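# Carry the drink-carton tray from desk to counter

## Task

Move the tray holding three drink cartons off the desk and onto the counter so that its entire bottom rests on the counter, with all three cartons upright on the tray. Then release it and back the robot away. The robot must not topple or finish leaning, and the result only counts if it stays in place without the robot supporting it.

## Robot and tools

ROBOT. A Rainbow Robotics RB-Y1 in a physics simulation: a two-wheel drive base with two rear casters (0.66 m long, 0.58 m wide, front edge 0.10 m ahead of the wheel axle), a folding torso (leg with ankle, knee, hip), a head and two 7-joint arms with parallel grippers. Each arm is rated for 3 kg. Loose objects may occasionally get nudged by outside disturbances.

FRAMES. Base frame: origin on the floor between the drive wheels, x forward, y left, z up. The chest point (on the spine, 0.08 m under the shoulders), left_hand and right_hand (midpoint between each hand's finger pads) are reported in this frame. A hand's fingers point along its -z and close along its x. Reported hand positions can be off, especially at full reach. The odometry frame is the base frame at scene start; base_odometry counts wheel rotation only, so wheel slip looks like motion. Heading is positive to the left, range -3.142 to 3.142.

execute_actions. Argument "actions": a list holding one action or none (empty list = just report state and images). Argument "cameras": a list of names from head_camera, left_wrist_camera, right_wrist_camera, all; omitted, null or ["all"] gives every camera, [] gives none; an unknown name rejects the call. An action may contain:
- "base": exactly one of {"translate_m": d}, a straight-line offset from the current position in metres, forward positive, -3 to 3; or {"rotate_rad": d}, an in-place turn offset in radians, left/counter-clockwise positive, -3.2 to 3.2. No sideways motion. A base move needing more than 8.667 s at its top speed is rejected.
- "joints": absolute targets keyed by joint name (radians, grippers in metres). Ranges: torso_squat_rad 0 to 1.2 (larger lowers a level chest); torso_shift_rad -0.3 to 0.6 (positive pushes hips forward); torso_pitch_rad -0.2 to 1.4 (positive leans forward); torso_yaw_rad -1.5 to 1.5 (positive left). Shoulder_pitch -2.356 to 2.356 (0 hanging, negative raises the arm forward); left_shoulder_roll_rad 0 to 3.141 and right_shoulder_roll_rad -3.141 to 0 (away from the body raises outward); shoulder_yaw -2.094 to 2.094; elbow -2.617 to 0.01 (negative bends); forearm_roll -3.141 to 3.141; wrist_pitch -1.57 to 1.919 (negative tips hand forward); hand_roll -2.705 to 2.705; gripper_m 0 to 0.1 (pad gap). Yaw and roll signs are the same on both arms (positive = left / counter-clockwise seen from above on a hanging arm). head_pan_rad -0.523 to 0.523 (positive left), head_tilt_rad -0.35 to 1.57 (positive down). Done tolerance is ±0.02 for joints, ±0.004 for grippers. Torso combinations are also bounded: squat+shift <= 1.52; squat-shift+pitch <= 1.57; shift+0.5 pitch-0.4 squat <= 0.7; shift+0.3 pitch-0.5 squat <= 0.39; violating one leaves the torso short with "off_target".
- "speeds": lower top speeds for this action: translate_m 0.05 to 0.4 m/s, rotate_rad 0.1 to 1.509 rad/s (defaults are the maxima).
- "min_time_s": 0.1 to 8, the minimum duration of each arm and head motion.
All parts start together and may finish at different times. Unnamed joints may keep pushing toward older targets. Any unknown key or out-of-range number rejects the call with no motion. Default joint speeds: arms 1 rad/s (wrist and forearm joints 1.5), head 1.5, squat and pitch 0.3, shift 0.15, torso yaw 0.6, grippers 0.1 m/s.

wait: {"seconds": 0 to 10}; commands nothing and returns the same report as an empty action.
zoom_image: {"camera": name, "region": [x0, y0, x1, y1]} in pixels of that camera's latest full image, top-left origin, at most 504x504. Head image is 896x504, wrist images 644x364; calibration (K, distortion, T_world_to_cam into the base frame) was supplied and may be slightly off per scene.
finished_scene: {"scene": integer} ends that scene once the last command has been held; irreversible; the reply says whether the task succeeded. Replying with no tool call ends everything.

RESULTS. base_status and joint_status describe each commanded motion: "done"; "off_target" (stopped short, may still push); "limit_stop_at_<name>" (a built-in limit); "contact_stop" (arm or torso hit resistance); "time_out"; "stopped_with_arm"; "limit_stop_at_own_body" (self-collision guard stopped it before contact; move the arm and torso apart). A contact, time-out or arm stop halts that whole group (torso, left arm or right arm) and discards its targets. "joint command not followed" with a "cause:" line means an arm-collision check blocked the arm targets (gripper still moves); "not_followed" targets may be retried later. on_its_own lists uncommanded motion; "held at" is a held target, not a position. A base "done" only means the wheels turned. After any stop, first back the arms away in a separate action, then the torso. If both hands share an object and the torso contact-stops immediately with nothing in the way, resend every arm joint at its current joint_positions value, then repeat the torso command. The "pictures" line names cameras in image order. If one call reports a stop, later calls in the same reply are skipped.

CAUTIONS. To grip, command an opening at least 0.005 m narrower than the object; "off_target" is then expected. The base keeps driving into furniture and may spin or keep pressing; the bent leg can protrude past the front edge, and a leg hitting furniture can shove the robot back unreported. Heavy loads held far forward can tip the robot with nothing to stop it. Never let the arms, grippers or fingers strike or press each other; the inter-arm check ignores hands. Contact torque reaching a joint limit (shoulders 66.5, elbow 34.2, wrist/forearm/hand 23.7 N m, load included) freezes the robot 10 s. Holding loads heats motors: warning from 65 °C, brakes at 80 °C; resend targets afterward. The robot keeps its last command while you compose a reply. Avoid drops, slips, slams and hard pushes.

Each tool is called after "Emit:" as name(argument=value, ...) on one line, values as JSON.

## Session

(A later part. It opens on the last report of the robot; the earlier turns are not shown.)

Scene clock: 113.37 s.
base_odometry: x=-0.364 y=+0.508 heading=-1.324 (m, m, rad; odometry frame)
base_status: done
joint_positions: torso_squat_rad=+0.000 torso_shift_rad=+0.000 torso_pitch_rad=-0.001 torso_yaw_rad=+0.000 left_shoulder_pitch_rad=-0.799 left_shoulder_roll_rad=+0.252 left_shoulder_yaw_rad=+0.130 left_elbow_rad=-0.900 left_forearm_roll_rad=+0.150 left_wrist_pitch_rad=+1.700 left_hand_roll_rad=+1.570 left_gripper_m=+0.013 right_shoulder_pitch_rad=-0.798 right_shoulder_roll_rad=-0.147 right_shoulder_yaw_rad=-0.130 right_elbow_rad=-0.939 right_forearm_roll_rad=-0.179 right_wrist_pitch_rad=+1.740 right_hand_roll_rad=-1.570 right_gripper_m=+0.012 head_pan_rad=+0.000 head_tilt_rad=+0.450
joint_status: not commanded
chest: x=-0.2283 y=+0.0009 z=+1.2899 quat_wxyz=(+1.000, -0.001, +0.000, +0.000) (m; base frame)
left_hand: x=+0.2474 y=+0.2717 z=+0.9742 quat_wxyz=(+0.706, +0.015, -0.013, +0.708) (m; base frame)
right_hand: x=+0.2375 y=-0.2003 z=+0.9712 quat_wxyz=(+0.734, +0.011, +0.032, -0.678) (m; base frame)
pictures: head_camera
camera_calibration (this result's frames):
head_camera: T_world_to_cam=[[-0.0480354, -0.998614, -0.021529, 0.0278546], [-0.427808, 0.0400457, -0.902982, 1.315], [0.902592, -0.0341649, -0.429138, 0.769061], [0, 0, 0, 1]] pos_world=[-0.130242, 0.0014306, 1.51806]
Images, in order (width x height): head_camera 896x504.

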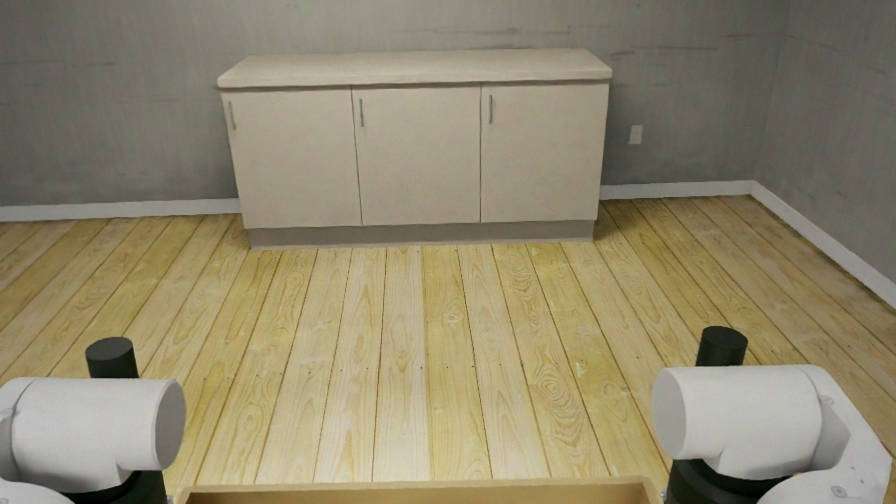

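Emit:
execute_actions(actions=[{"joints":{"torso_pitch_rad":-0.085,"left_wrist_pitch_rad":1.785,"right_wrist_pitch_rad":1.825},"min_time_s":0.8}], cameras=[])

Emit:
execute_actions(actions=[{"joints":{"torso_pitch_rad":-0.17,"left_wrist_pitch_rad":1.87,"right_wrist_pitch_rad":1.91},"min_time_s":0.8}], cameras=[])

Emit:
execute_actions(actions=[{"base":{"translate_m":2.4},"joints":{"torso_shift_rad":0.3,"head_tilt_rad":0.9}}], cameras=["head_camera"])

Scene clock: 130.13 s.
base_odometry: x=-0.364 y=+0.508 heading=-1.324 (m, m, rad; odometry frame)
base_status: not commanded
joint_positions: torso_squat_rad=+0.000 torso_shift_rad=+0.000 torso_pitch_rad=-0.085 torso_yaw_rad=+0.000 left_shoulder_pitch_rad=-0.799 left_shoulder_roll_rad=+0.251 left_shoulder_yaw_rad=+0.130 left_elbow_rad=-0.900 left_forearm_roll_rad=+0.150 left_wrist_pitch_rad=+1.785 left_hand_roll_rad=+1.570 left_gripper_m=+0.013 right_shoulder_pitch_rad=-0.798 right_shoulder_roll_rad=-0.147 right_shoulder_yaw_rad=-0.130 right_elbow_rad=-0.939 right_forearm_roll_rad=-0.179 right_wrist_pitch_rad=+1.825 right_hand_roll_rad=-1.570 right_gripper_m=+0.012 head_pan_rad=+0.000 head_tilt_rad=+0.450
joint_status: all done
chest: x=-0.2542 y=+0.0009 z=+1.2888 quat_wxyz=(+0.999, -0.001, -0.042, +0.000) (m; base frame)
left_hand: x=+0.2266 y=+0.2713 z=+1.0132 quat_wxyz=(+0.705, +0.015, -0.012, +0.709) (m; base frame)
right_hand: x=+0.2171 y=-0.2016 z=+1.0099 quat_wxyz=(+0.736, +0.008, +0.030, -0.676) (m; base frame)
pictures: none
No camera images: the call's "cameras" was empty. Leave "cameras" out to get every camera's image.

Scene clock: 131.23 s.
base_odometry: x=-0.364 y=+0.508 heading=-1.324 (m, m, rad; odometry frame)
base_status: not commanded
joint_positions: torso_squat_rad=+0.000 torso_shift_rad=+0.000 torso_pitch_rad=-0.170 torso_yaw_rad=+0.000 left_shoulder_pitch_rad=-0.799 left_shoulder_roll_rad=+0.251 left_shoulder_yaw_rad=+0.130 left_elbow_rad=-0.900 left_forearm_roll_rad=+0.150 left_wrist_pitch_rad=+1.870 left_hand_roll_rad=+1.570 left_gripper_m=+0.013 right_shoulder_pitch_rad=-0.798 right_shoulder_roll_rad=-0.146 right_shoulder_yaw_rad=-0.130 right_elbow_rad=-0.939 right_forearm_roll_rad=-0.179 right_wrist_pitch_rad=+1.910 right_hand_roll_rad=-1.570 right_gripper_m=+0.011 head_pan_rad=+0.000 head_tilt_rad=+0.450
joint_status: all done
chest: x=-0.2803 y=+0.0009 z=+1.2855 quat_wxyz=(+0.996, -0.001, -0.085, +0.000) (m; base frame)
left_hand: x=+0.2026 y=+0.2709 z=+1.0508 quat_wxyz=(+0.704, +0.014, -0.011, +0.710) (m; base frame)
right_hand: x=+0.1935 y=-0.2029 z=+1.0473 quat_wxyz=(+0.738, +0.005, +0.027, -0.675) (m; base frame)
pictures: none
No camera images: the call's "cameras" was empty. Leave "cameras" out to get every camera's image.

Scene clock: 138.83 s.
base_odometry: x=+0.223 y=-1.820 heading=-1.324 (m, m, rad; odometry frame)
base_status: done
joint_positions: torso_squat_rad=+0.000 torso_shift_rad=+0.300 torso_pitch_rad=-0.169 torso_yaw_rad=+0.000 left_shoulder_pitch_rad=-0.799 left_shoulder_roll_rad=+0.251 left_shoulder_yaw_rad=+0.130 left_elbow_rad=-0.900 left_forearm_roll_rad=+0.150 left_wrist_pitch_rad=+1.870 left_hand_roll_rad=+1.570 left_gripper_m=+0.013 right_shoulder_pitch_rad=-0.798 right_shoulder_roll_rad=-0.146 right_shoulder_yaw_rad=-0.130 right_elbow_rad=-0.939 right_forearm_roll_rad=-0.179 right_wrist_pitch_rad=+1.910 right_hand_roll_rad=-1.570 right_gripper_m=+0.011 head_pan_rad=+0.000 head_tilt_rad=+0.900
joint_status: all done
chest: x=-0.0732 y=+0.0009 z=+1.2542 quat_wxyz=(+0.996, -0.001, -0.085, +0.000) (m; base frame)
left_hand: x=+0.4097 y=+0.2708 z=+1.0195 quat_wxyz=(+0.704, +0.014, -0.011, +0.710) (m; base frame)
right_hand: x=+0.4006 y=-0.2029 z=+1.0159 quat_wxyz=(+0.738, +0.005, +0.028, -0.675) (m; base frame)
pictures: head_camera
camera_calibration (this result's frames):
head_camera: T_world_to_cam=[[-0.0525188, -0.998594, -0.00714029, 0.0115832], [-0.661688, 0.0401535, -0.748703, 1.09094], [0.747938, -0.0345964, -0.662867, 0.971529], [0, 0, 0, 1]] pos_world=[-0.00417499, 0.00137337, 1.46086]
Images, in order (width x height): head_camera 896x504.

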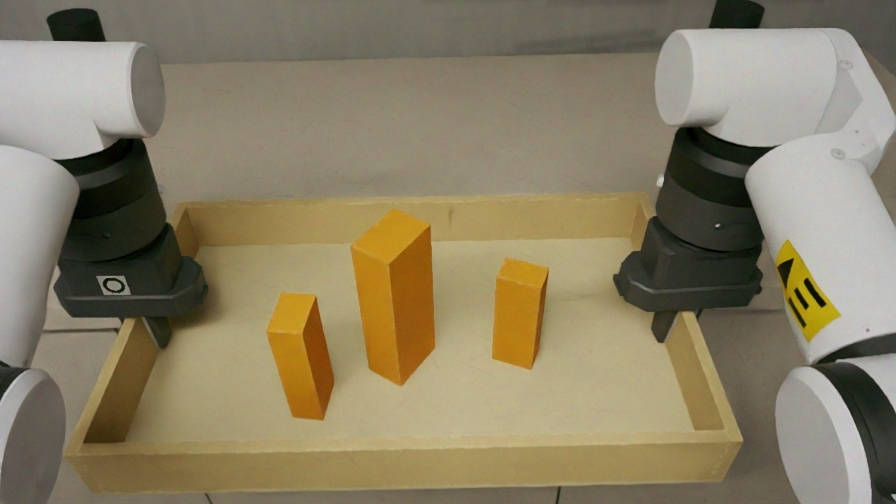

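Emit:
execute_actions(actions=[{"base":{"translate_m":0.36},"speeds":{"translate_m":0.15},"joints":{"head_tilt_rad":1.2}}], cameras=["head_camera"])

Emit:
execute_actions(actions=[{"joints":{"torso_squat_rad":0.3}}])

Scene clock: 149.33 s.
base_odometry: x=+0.311 y=-2.169 heading=-1.323 (m, m, rad; odometry frame)
base_status: done
joint_positions: torso_squat_rad=+0.000 torso_shift_rad=+0.300 torso_pitch_rad=-0.169 torso_yaw_rad=+0.000 left_shoulder_pitch_rad=-0.799 left_shoulder_roll_rad=+0.251 left_shoulder_yaw_rad=+0.130 left_elbow_rad=-0.900 left_forearm_roll_rad=+0.150 left_wrist_pitch_rad=+1.870 left_hand_roll_rad=+1.570 left_gripper_m=+0.013 right_shoulder_pitch_rad=-0.799 right_shoulder_roll_rad=-0.146 right_shoulder_yaw_rad=-0.130 right_elbow_rad=-0.939 right_forearm_roll_rad=-0.179 right_wrist_pitch_rad=+1.910 right_hand_roll_rad=-1.570 right_gripper_m=+0.011 head_pan_rad=+0.000 head_tilt_rad=+1.200
joint_status: all done
chest: x=-0.0732 y=+0.0009 z=+1.2542 quat_wxyz=(+0.996, -0.001, -0.085, +0.000) (m; base frame)
left_hand: x=+0.4097 y=+0.2708 z=+1.0195 quat_wxyz=(+0.704, +0.014, -0.011, +0.710) (m; base frame)
right_hand: x=+0.4006 y=-0.2029 z=+1.0160 quat_wxyz=(+0.738, +0.005, +0.027, -0.675) (m; base frame)
pictures: head_camera
camera_calibration (this result's frames):
head_camera: T_world_to_cam=[[-0.0526404, -0.998574, 0.00883817, -0.0116788], [-0.853356, 0.0403848, -0.519762, 0.741449], [0.518665, -0.0349026, -0.854265, 1.2305], [0, 0, 0, 1]] pos_world=[-0.00611256, 0.00134228, 1.43666]
Images, in order (width x height): head_camera 896x504.

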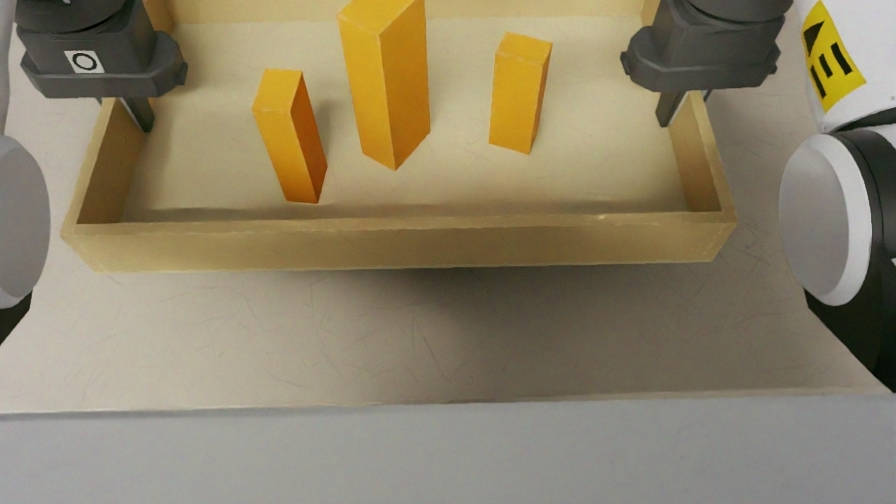

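Scene clock: 151.13 s.
base_odometry: x=+0.311 y=-2.169 heading=-1.323 (m, m, rad; odometry frame)
base_status: not commanded
joint_positions: torso_squat_rad=+0.300 torso_shift_rad=+0.300 torso_pitch_rad=-0.170 torso_yaw_rad=+0.000 left_shoulder_pitch_rad=-0.799 left_shoulder_roll_rad=+0.251 left_shoulder_yaw_rad=+0.130 left_elbow_rad=-0.900 left_forearm_roll_rad=+0.150 left_wrist_pitch_rad=+1.870 left_hand_roll_rad=+1.570 left_gripper_m=+0.013 right_shoulder_pitch_rad=-0.799 right_shoulder_roll_rad=-0.146 right_shoulder_yaw_rad=-0.130 right_elbow_rad=-0.939 right_forearm_roll_rad=-0.179 right_wrist_pitch_rad=+1.910 right_hand_roll_rad=-1.570 right_gripper_m=+0.011 head_pan_rad=+0.000 head_tilt_rad=+1.200
joint_status: all done
chest: x=-0.0826 y=+0.0009 z=+1.2243 quat_wxyz=(+0.996, -0.001, -0.085, +0.000) (m; base frame)
left_hand: x=+0.4004 y=+0.2708 z=+0.9898 quat_wxyz=(+0.704, +0.014, -0.011, +0.710) (m; base frame)
right_hand: x=+0.3913 y=-0.2029 z=+0.9862 quat_wxyz=(+0.738, +0.006, +0.027, -0.675) (m; base frame)
pictures: head_camera, left_wrist_camera, right_wrist_camera
camera_calibration (this result's frames):
head_camera: T_world_to_cam=[[-0.0526425, -0.998574, 0.00882508, -0.0119151], [-0.853227, 0.0403848, -0.519974, 0.718212], [0.518877, -0.0349026, -0.854136, 1.20972], [0, 0, 0, 1]] pos_world=[-0.0155238, 0.00131931, 1.40682]
left_wrist_camera: T_world_to_cam=[[-0.0369883, 0.998892, 0.029084, -0.286806], [0.735312, 0.00749639, 0.677687, -0.941357], [0.676719, 0.0464523, -0.734775, 0.533944], [0, 0, 0, 1]] pos_world=[0.320252, 0.268743, 1.03862]
right_wrist_camera: T_world_to_cam=[[-0.0782037, 0.996937, -0.00099494, 0.237893], [0.796536, 0.0630835, 0.601291, -0.856319], [0.599512, 0.0462307, -0.799029, 0.650009], [0, 0, 0, 1]] pos_world=[0.311005, -0.213195, 1.03451]
Images, in order (width x height): head_camera 896x504, left_wrist_camera 644x364, right_wrist_camera 644x364.

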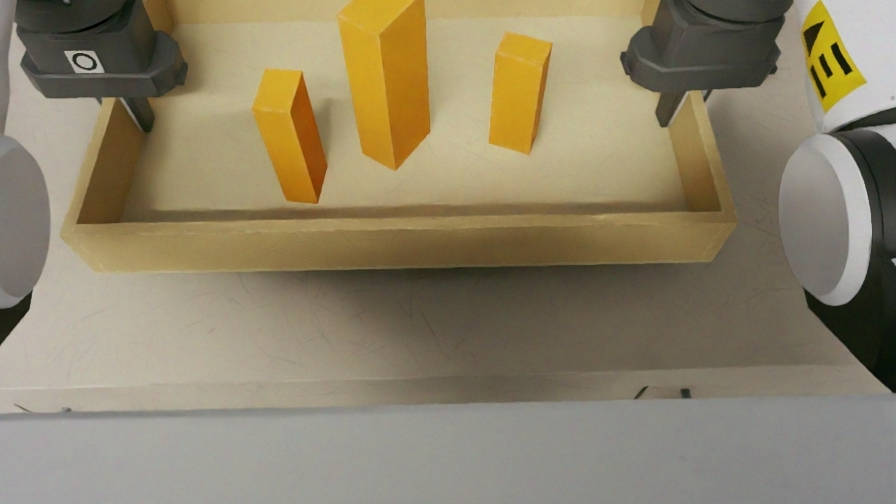

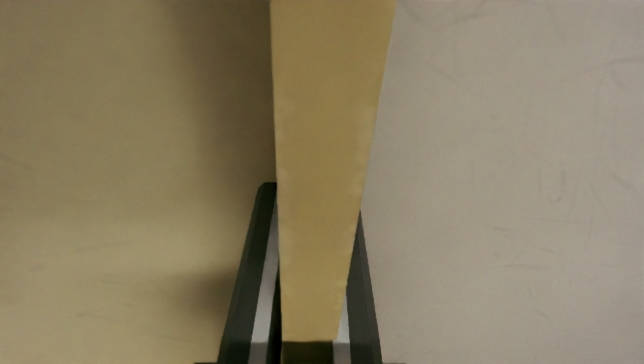

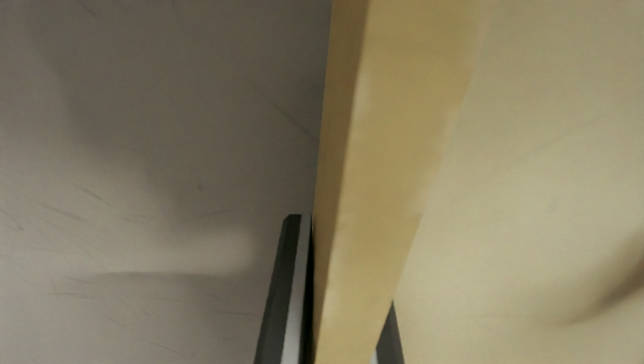

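Still above the counter; I'll step down.

Emit:
execute_actions(actions=[{"joints":{"torso_squat_rad":0.36}}], cameras=["right_wrist_camera"])

Emit:
execute_actions(actions=[{"joints":{"torso_squat_rad":0.41}}], cameras=["right_wrist_camera","head_camera"])

Scene clock: 159.13 s.
base_odometry: x=+0.311 y=-2.169 heading=-1.323 (m, m, rad; odometry frame)
base_status: not commanded
joint_positions: torso_squat_rad=+0.360 torso_shift_rad=+0.300 torso_pitch_rad=-0.170 torso_yaw_rad=+0.000 left_shoulder_pitch_rad=-0.799 left_shoulder_roll_rad=+0.251 left_shoulder_yaw_rad=+0.130 left_elbow_rad=-0.900 left_forearm_roll_rad=+0.150 left_wrist_pitch_rad=+1.870 left_hand_roll_rad=+1.570 left_gripper_m=+0.013 right_shoulder_pitch_rad=-0.799 right_shoulder_roll_rad=-0.146 right_shoulder_yaw_rad=-0.130 right_elbow_rad=-0.939 right_forearm_roll_rad=-0.179 right_wrist_pitch_rad=+1.910 right_hand_roll_rad=-1.570 right_gripper_m=+0.011 head_pan_rad=+0.000 head_tilt_rad=+1.200
joint_status: all done
chest: x=-0.0866 y=+0.0008 z=+1.2113 quat_wxyz=(+0.996, -0.001, -0.085, +0.000) (m; base frame)
left_hand: x=+0.3964 y=+0.2708 z=+0.9768 quat_wxyz=(+0.704, +0.014, -0.011, +0.710) (m; base frame)
right_hand: x=+0.3873 y=-0.2029 z=+0.9732 quat_wxyz=(+0.738, +0.006, +0.027, -0.675) (m; base frame)
pictures: right_wrist_camera
camera_calibration (this result's frames):
right_wrist_camera: T_world_to_cam=[[-0.0782035, 0.996937, -0.000995868, 0.237576], [0.79653, 0.0630835, 0.601298, -0.845303], [0.599519, 0.0462304, -0.799024, 0.642034], [0, 0, 0, 1]] pos_world=[0.306977, -0.213205, 1.02152]
Images, in order (width x height): right_wrist_camera 644x364.

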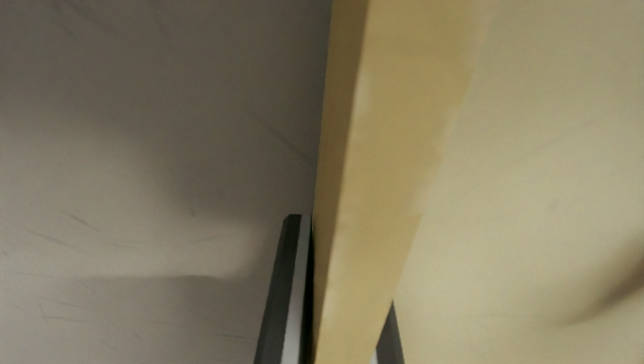

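Scene clock: 160.00 s.
base_odometry: x=+0.311 y=-2.169 heading=-1.323 (m, m, rad; odometry frame)
base_status: not commanded
joint_positions: torso_squat_rad=+0.410 torso_shift_rad=+0.300 torso_pitch_rad=-0.170 torso_yaw_rad=+0.000 left_shoulder_pitch_rad=-0.799 left_shoulder_roll_rad=+0.251 left_shoulder_yaw_rad=+0.130 left_elbow_rad=-0.900 left_forearm_roll_rad=+0.150 left_wrist_pitch_rad=+1.870 left_hand_roll_rad=+1.570 left_gripper_m=+0.013 right_shoulder_pitch_rad=-0.799 right_shoulder_roll_rad=-0.146 right_shoulder_yaw_rad=-0.130 right_elbow_rad=-0.939 right_forearm_roll_rad=-0.179 right_wrist_pitch_rad=+1.910 right_hand_roll_rad=-1.570 right_gripper_m=+0.011 head_pan_rad=+0.000 head_tilt_rad=+1.200
joint_status: all done
chest: x=-0.0905 y=+0.0008 z=+1.1988 quat_wxyz=(+0.996, -0.001, -0.085, +0.000) (m; base frame)
left_hand: x=+0.3925 y=+0.2708 z=+0.9642 quat_wxyz=(+0.704, +0.014, -0.011, +0.710) (m; base frame)
right_hand: x=+0.3834 y=-0.2030 z=+0.9607 quat_wxyz=(+0.738, +0.006, +0.027, -0.675) (m; base frame)
pictures: head_camera, right_wrist_camera
camera_calibration (this result's frames):
head_camera: T_world_to_cam=[[-0.0526428, -0.998574, 0.00882435, -0.0121252], [-0.85322, 0.0403849, -0.519985, 0.698183], [0.518888, -0.0349026, -0.85413, 1.192], [0, 0, 0, 1]] pos_world=[-0.0234466, 0.00129972, 1.38127]
right_wrist_camera: T_world_to_cam=[[-0.0782036, 0.996937, -0.000996418, 0.237269], [0.796526, 0.0630836, 0.601305, -0.834663], [0.599526, 0.0462305, -0.799019, 0.634332], [0, 0, 0, 1]] pos_world=[0.303088, -0.213214, 1.00897]
Images, in order (width x height): head_camera 896x504, right_wrist_camera 644x364.

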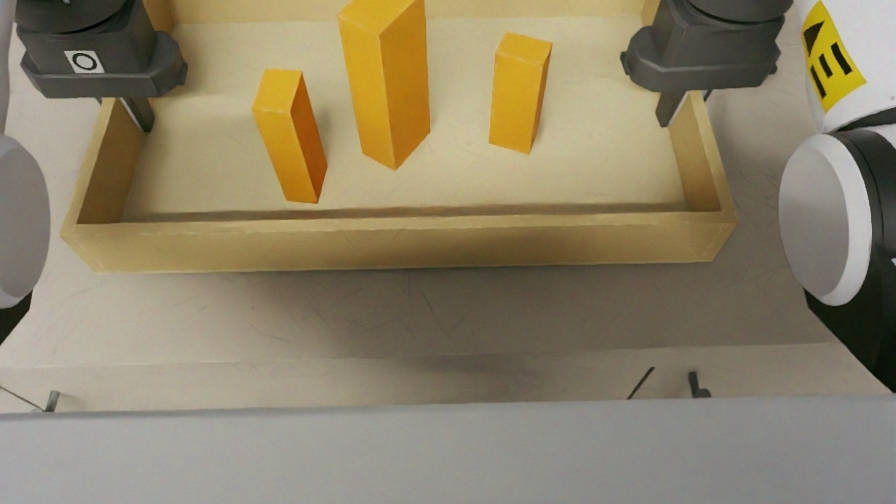

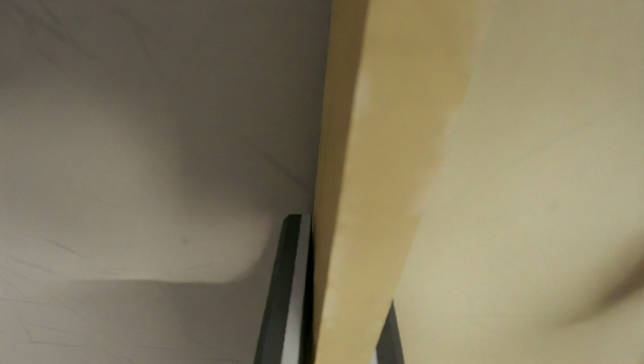

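Use shift to lower too, for edge margin.

Emit:
execute_actions(actions=[{"joints":{"torso_shift_rad":0.355}}], cameras=["right_wrist_camera"])

Emit:
execute_actions(actions=[{"joints":{"torso_squat_rad":0.45}}], cameras=["right_wrist_camera","head_camera"])

Scene clock: 168.07 s.
base_odometry: x=+0.311 y=-2.169 heading=-1.323 (m, m, rad; odometry frame)
base_status: not commanded
joint_positions: torso_squat_rad=+0.410 torso_shift_rad=+0.354 torso_pitch_rad=-0.173 torso_yaw_rad=+0.000 left_shoulder_pitch_rad=-0.804 left_shoulder_roll_rad=+0.252 left_shoulder_yaw_rad=+0.130 left_elbow_rad=-0.902 left_forearm_roll_rad=+0.150 left_wrist_pitch_rad=+1.871 left_hand_roll_rad=+1.570 left_gripper_m=+0.013 right_shoulder_pitch_rad=-0.804 right_shoulder_roll_rad=-0.147 right_shoulder_yaw_rad=-0.130 right_elbow_rad=-0.942 right_forearm_roll_rad=-0.179 right_wrist_pitch_rad=+1.911 right_hand_roll_rad=-1.570 right_gripper_m=+0.011 head_pan_rad=+0.000 head_tilt_rad=+1.200
joint_status: all done
chest: x=-0.0590 y=+0.0008 z=+1.1875 quat_wxyz=(+0.996, -0.001, -0.086, +0.000) (m; base frame)
left_hand: x=+0.4263 y=+0.2708 z=+0.9572 quat_wxyz=(+0.704, +0.012, -0.015, +0.710) (m; base frame)
right_hand: x=+0.4175 y=-0.2027 z=+0.9541 quat_wxyz=(+0.738, +0.009, +0.023, -0.674) (m; base frame)
pictures: right_wrist_camera
camera_calibration (this result's frames):
right_wrist_camera: T_world_to_cam=[[-0.0793625, 0.996842, -0.00263218, 0.241734], [0.790273, 0.0645257, 0.609348, -0.862663], [0.607594, 0.0462793, -0.792898, 0.599402], [0, 0, 0, 1]] pos_world=[0.336731, -0.213047, 1.00156]
Images, in order (width x height): right_wrist_camera 644x364.

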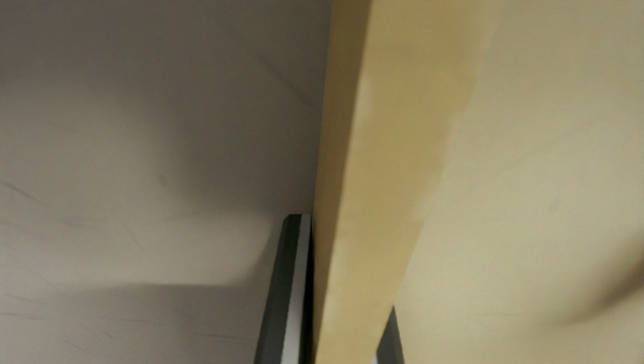

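Scene clock: 168.90 s.
base_odometry: x=+0.311 y=-2.169 heading=-1.323 (m, m, rad; odometry frame)
base_status: not commanded
joint_positions: torso_squat_rad=+0.450 torso_shift_rad=+0.353 torso_pitch_rad=-0.175 torso_yaw_rad=+0.000 left_shoulder_pitch_rad=-0.810 left_shoulder_roll_rad=+0.254 left_shoulder_yaw_rad=+0.131 left_elbow_rad=-0.906 left_forearm_roll_rad=+0.150 left_wrist_pitch_rad=+1.870 left_hand_roll_rad=+1.570 left_gripper_m=+0.013 right_shoulder_pitch_rad=-0.809 right_shoulder_roll_rad=-0.149 right_shoulder_yaw_rad=-0.130 right_elbow_rad=-0.945 right_forearm_roll_rad=-0.179 right_wrist_pitch_rad=+1.909 right_hand_roll_rad=-1.570 right_gripper_m=+0.012 head_pan_rad=+0.000 head_tilt_rad=+1.200
joint_status: all done
chest: x=-0.0640 y=+0.0008 z=+1.1765 quat_wxyz=(+0.996, -0.001, -0.087, +0.000) (m; base frame)
left_hand: x=+0.4248 y=+0.2709 z=+0.9518 quat_wxyz=(+0.705, +0.007, -0.020, +0.709) (m; base frame)
right_hand: x=+0.4156 y=-0.2026 z=+0.9477 quat_wxyz=(+0.739, +0.013, +0.018, -0.674) (m; base frame)
pictures: head_camera, right_wrist_camera
camera_calibration (this result's frames):
head_camera: T_world_to_cam=[[-0.0526733, -0.998576, 0.00848262, -0.0101745], [-0.850467, 0.0404055, -0.524474, 0.714633], [0.523384, -0.03484, -0.851384, 1.15632], [0, 0, 0, 1]] pos_world=[0.00203687, 0.00125099, 1.35936]
right_wrist_camera: T_world_to_cam=[[-0.0802056, 0.996769, -0.00422186, 0.243288], [0.782425, 0.0655813, 0.619282, -0.863282], [0.617558, 0.0463666, -0.785157, 0.58402], [0, 0, 0, 1]] pos_world=[0.3343, -0.212966, 0.994189]
Images, in order (width x height): head_camera 896x504, right_wrist_camera 644x364.

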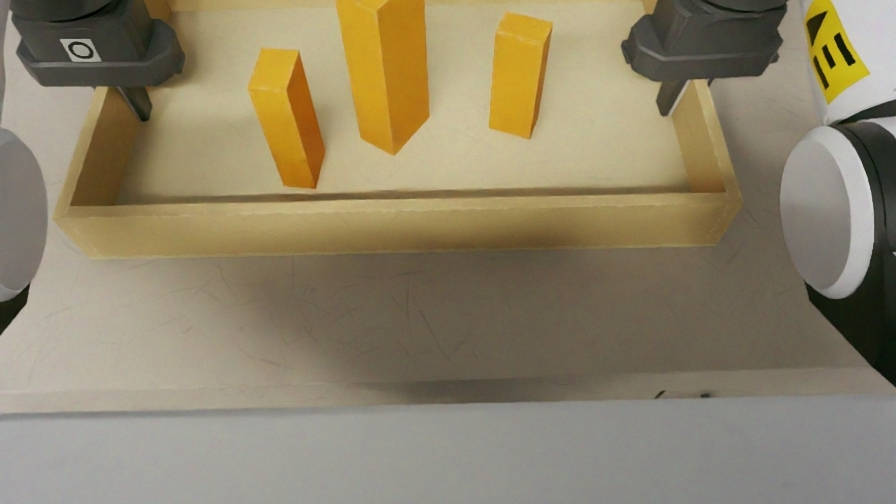

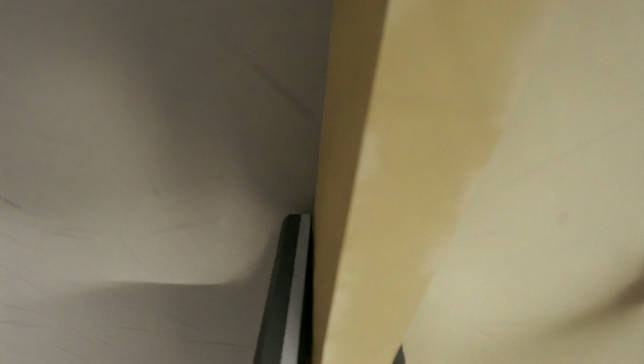

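Emit:
execute_actions(actions=[{"joints":{"torso_squat_rad":0.41,"left_gripper_m":0.07,"right_gripper_m":0.07}}], cameras=[])

Emit:
execute_actions(actions=[{"joints":{"torso_squat_rad":0,"left_shoulder_pitch_rad":-0.9,"right_shoulder_pitch_rad":-0.9},"min_time_s":1.5}], cameras=[])

Emit:
execute_actions(actions=[{"base":{"translate_m":-0.5},"joints":{"torso_shift_rad":0.1,"head_tilt_rad":0.7}}], cameras=["head_camera"])

Emit:
finished_scene(scene=1)

Scene clock: 183.77 s.
base_odometry: x=+0.311 y=-2.169 heading=-1.323 (m, m, rad; odometry frame)
base_status: not commanded
joint_positions: torso_squat_rad=+0.410 torso_shift_rad=+0.355 torso_pitch_rad=-0.171 torso_yaw_rad=+0.000 left_shoulder_pitch_rad=-0.803 left_shoulder_roll_rad=+0.252 left_shoulder_yaw_rad=+0.130 left_elbow_rad=-0.902 left_forearm_roll_rad=+0.150 left_wrist_pitch_rad=+1.870 left_hand_roll_rad=+1.570 left_gripper_m=+0.069 right_shoulder_pitch_rad=-0.800 right_shoulder_roll_rad=-0.145 right_shoulder_yaw_rad=-0.130 right_elbow_rad=-0.940 right_forearm_roll_rad=-0.180 right_wrist_pitch_rad=+1.910 right_hand_roll_rad=-1.570 right_gripper_m=+0.070 head_pan_rad=+0.000 head_tilt_rad=+1.200
joint_status: all done
chest: x=-0.0576 y=+0.0007 z=+1.1874 quat_wxyz=(+0.996, -0.001, -0.085, +0.000) (m; base frame)
left_hand: x=+0.4270 y=+0.2711 z=+0.9556 quat_wxyz=(+0.704, +0.013, -0.014, +0.710) (m; base frame)
right_hand: x=+0.4170 y=-0.2021 z=+0.9507 quat_wxyz=(+0.738, +0.007, +0.027, -0.674) (m; base frame)
pictures: none
No camera images: the call's "cameras" was empty. Leave "cameras" out to get every camera's image.

Scene clock: 185.97 s.
base_odometry: x=+0.311 y=-2.169 heading=-1.323 (m, m, rad; odometry frame)
base_status: not commanded
joint_positions: torso_squat_rad=+0.000 torso_shift_rad=+0.355 torso_pitch_rad=-0.170 torso_yaw_rad=+0.000 left_shoulder_pitch_rad=-0.900 left_shoulder_roll_rad=+0.250 left_shoulder_yaw_rad=+0.130 left_elbow_rad=-0.900 left_forearm_roll_rad=+0.150 left_wrist_pitch_rad=+1.870 left_hand_roll_rad=+1.570 left_gripper_m=+0.070 right_shoulder_pitch_rad=-0.900 right_shoulder_roll_rad=-0.145 right_shoulder_yaw_rad=-0.130 right_elbow_rad=-0.940 right_forearm_roll_rad=-0.180 right_wrist_pitch_rad=+1.910 right_hand_roll_rad=-1.570 right_gripper_m=+0.070 head_pan_rad=+0.000 head_tilt_rad=+1.200
joint_status: all done
chest: x=-0.0369 y=+0.0008 z=+1.2418 quat_wxyz=(+0.996, -0.001, -0.085, +0.000) (m; base frame)
left_hand: x=+0.4748 y=+0.2551 z=+1.0558 quat_wxyz=(+0.715, -0.017, -0.047, +0.698) (m; base frame)
right_hand: x=+0.4640 y=-0.1869 z=+1.0513 quat_wxyz=(+0.750, +0.036, -0.009, -0.660) (m; base frame)
pictures: none
No camera images: the call's "cameras" was empty. Leave "cameras" out to get every camera's image.

Scene clock: 188.80 s.
base_odometry: x=+0.188 y=-1.684 heading=-1.322 (m, m, rad; odometry frame)
base_status: done
joint_positions: torso_squat_rad=+0.000 torso_shift_rad=+0.100 torso_pitch_rad=-0.170 torso_yaw_rad=+0.000 left_shoulder_pitch_rad=-0.900 left_shoulder_roll_rad=+0.250 left_shoulder_yaw_rad=+0.130 left_elbow_rad=-0.900 left_forearm_roll_rad=+0.150 left_wrist_pitch_rad=+1.870 left_hand_roll_rad=+1.570 left_gripper_m=+0.070 right_shoulder_pitch_rad=-0.900 right_shoulder_roll_rad=-0.145 right_shoulder_yaw_rad=-0.130 right_elbow_rad=-0.940 right_forearm_roll_rad=-0.180 right_wrist_pitch_rad=+1.910 right_hand_roll_rad=-1.570 right_gripper_m=+0.070 head_pan_rad=+0.000 head_tilt_rad=+0.700
joint_status: all done
chest: x=-0.2105 y=+0.0008 z=+1.2820 quat_wxyz=(+0.996, -0.001, -0.085, +0.000) (m; base frame)
left_hand: x=+0.3013 y=+0.2550 z=+1.0961 quat_wxyz=(+0.715, -0.018, -0.047, +0.698) (m; base frame)
right_hand: x=+0.2905 y=-0.1868 z=+1.0917 quat_wxyz=(+0.750, +0.036, -0.009, -0.660) (m; base frame)
pictures: head_camera
camera_calibration (this result's frames):
head_camera: T_world_to_cam=[[-0.049757, -0.998606, -0.0175949, 0.0206225], [-0.499238, 0.0401255, -0.865535, 1.23019], [0.865035, -0.0342824, -0.500539, 0.878122], [0, 0, 0, 1]] pos_world=[-0.14442, 0.00133572, 1.50467]
Images, in order (width x height): head_camera 896x504.

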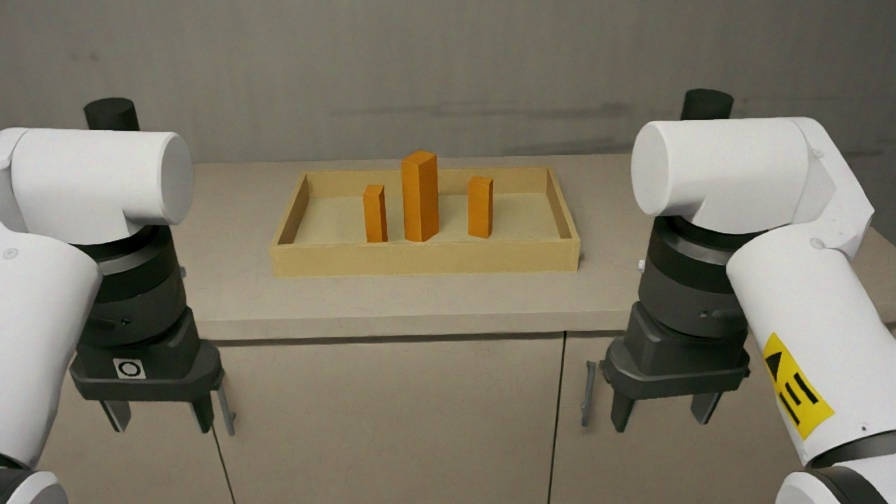

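The scene is finished: the task was done.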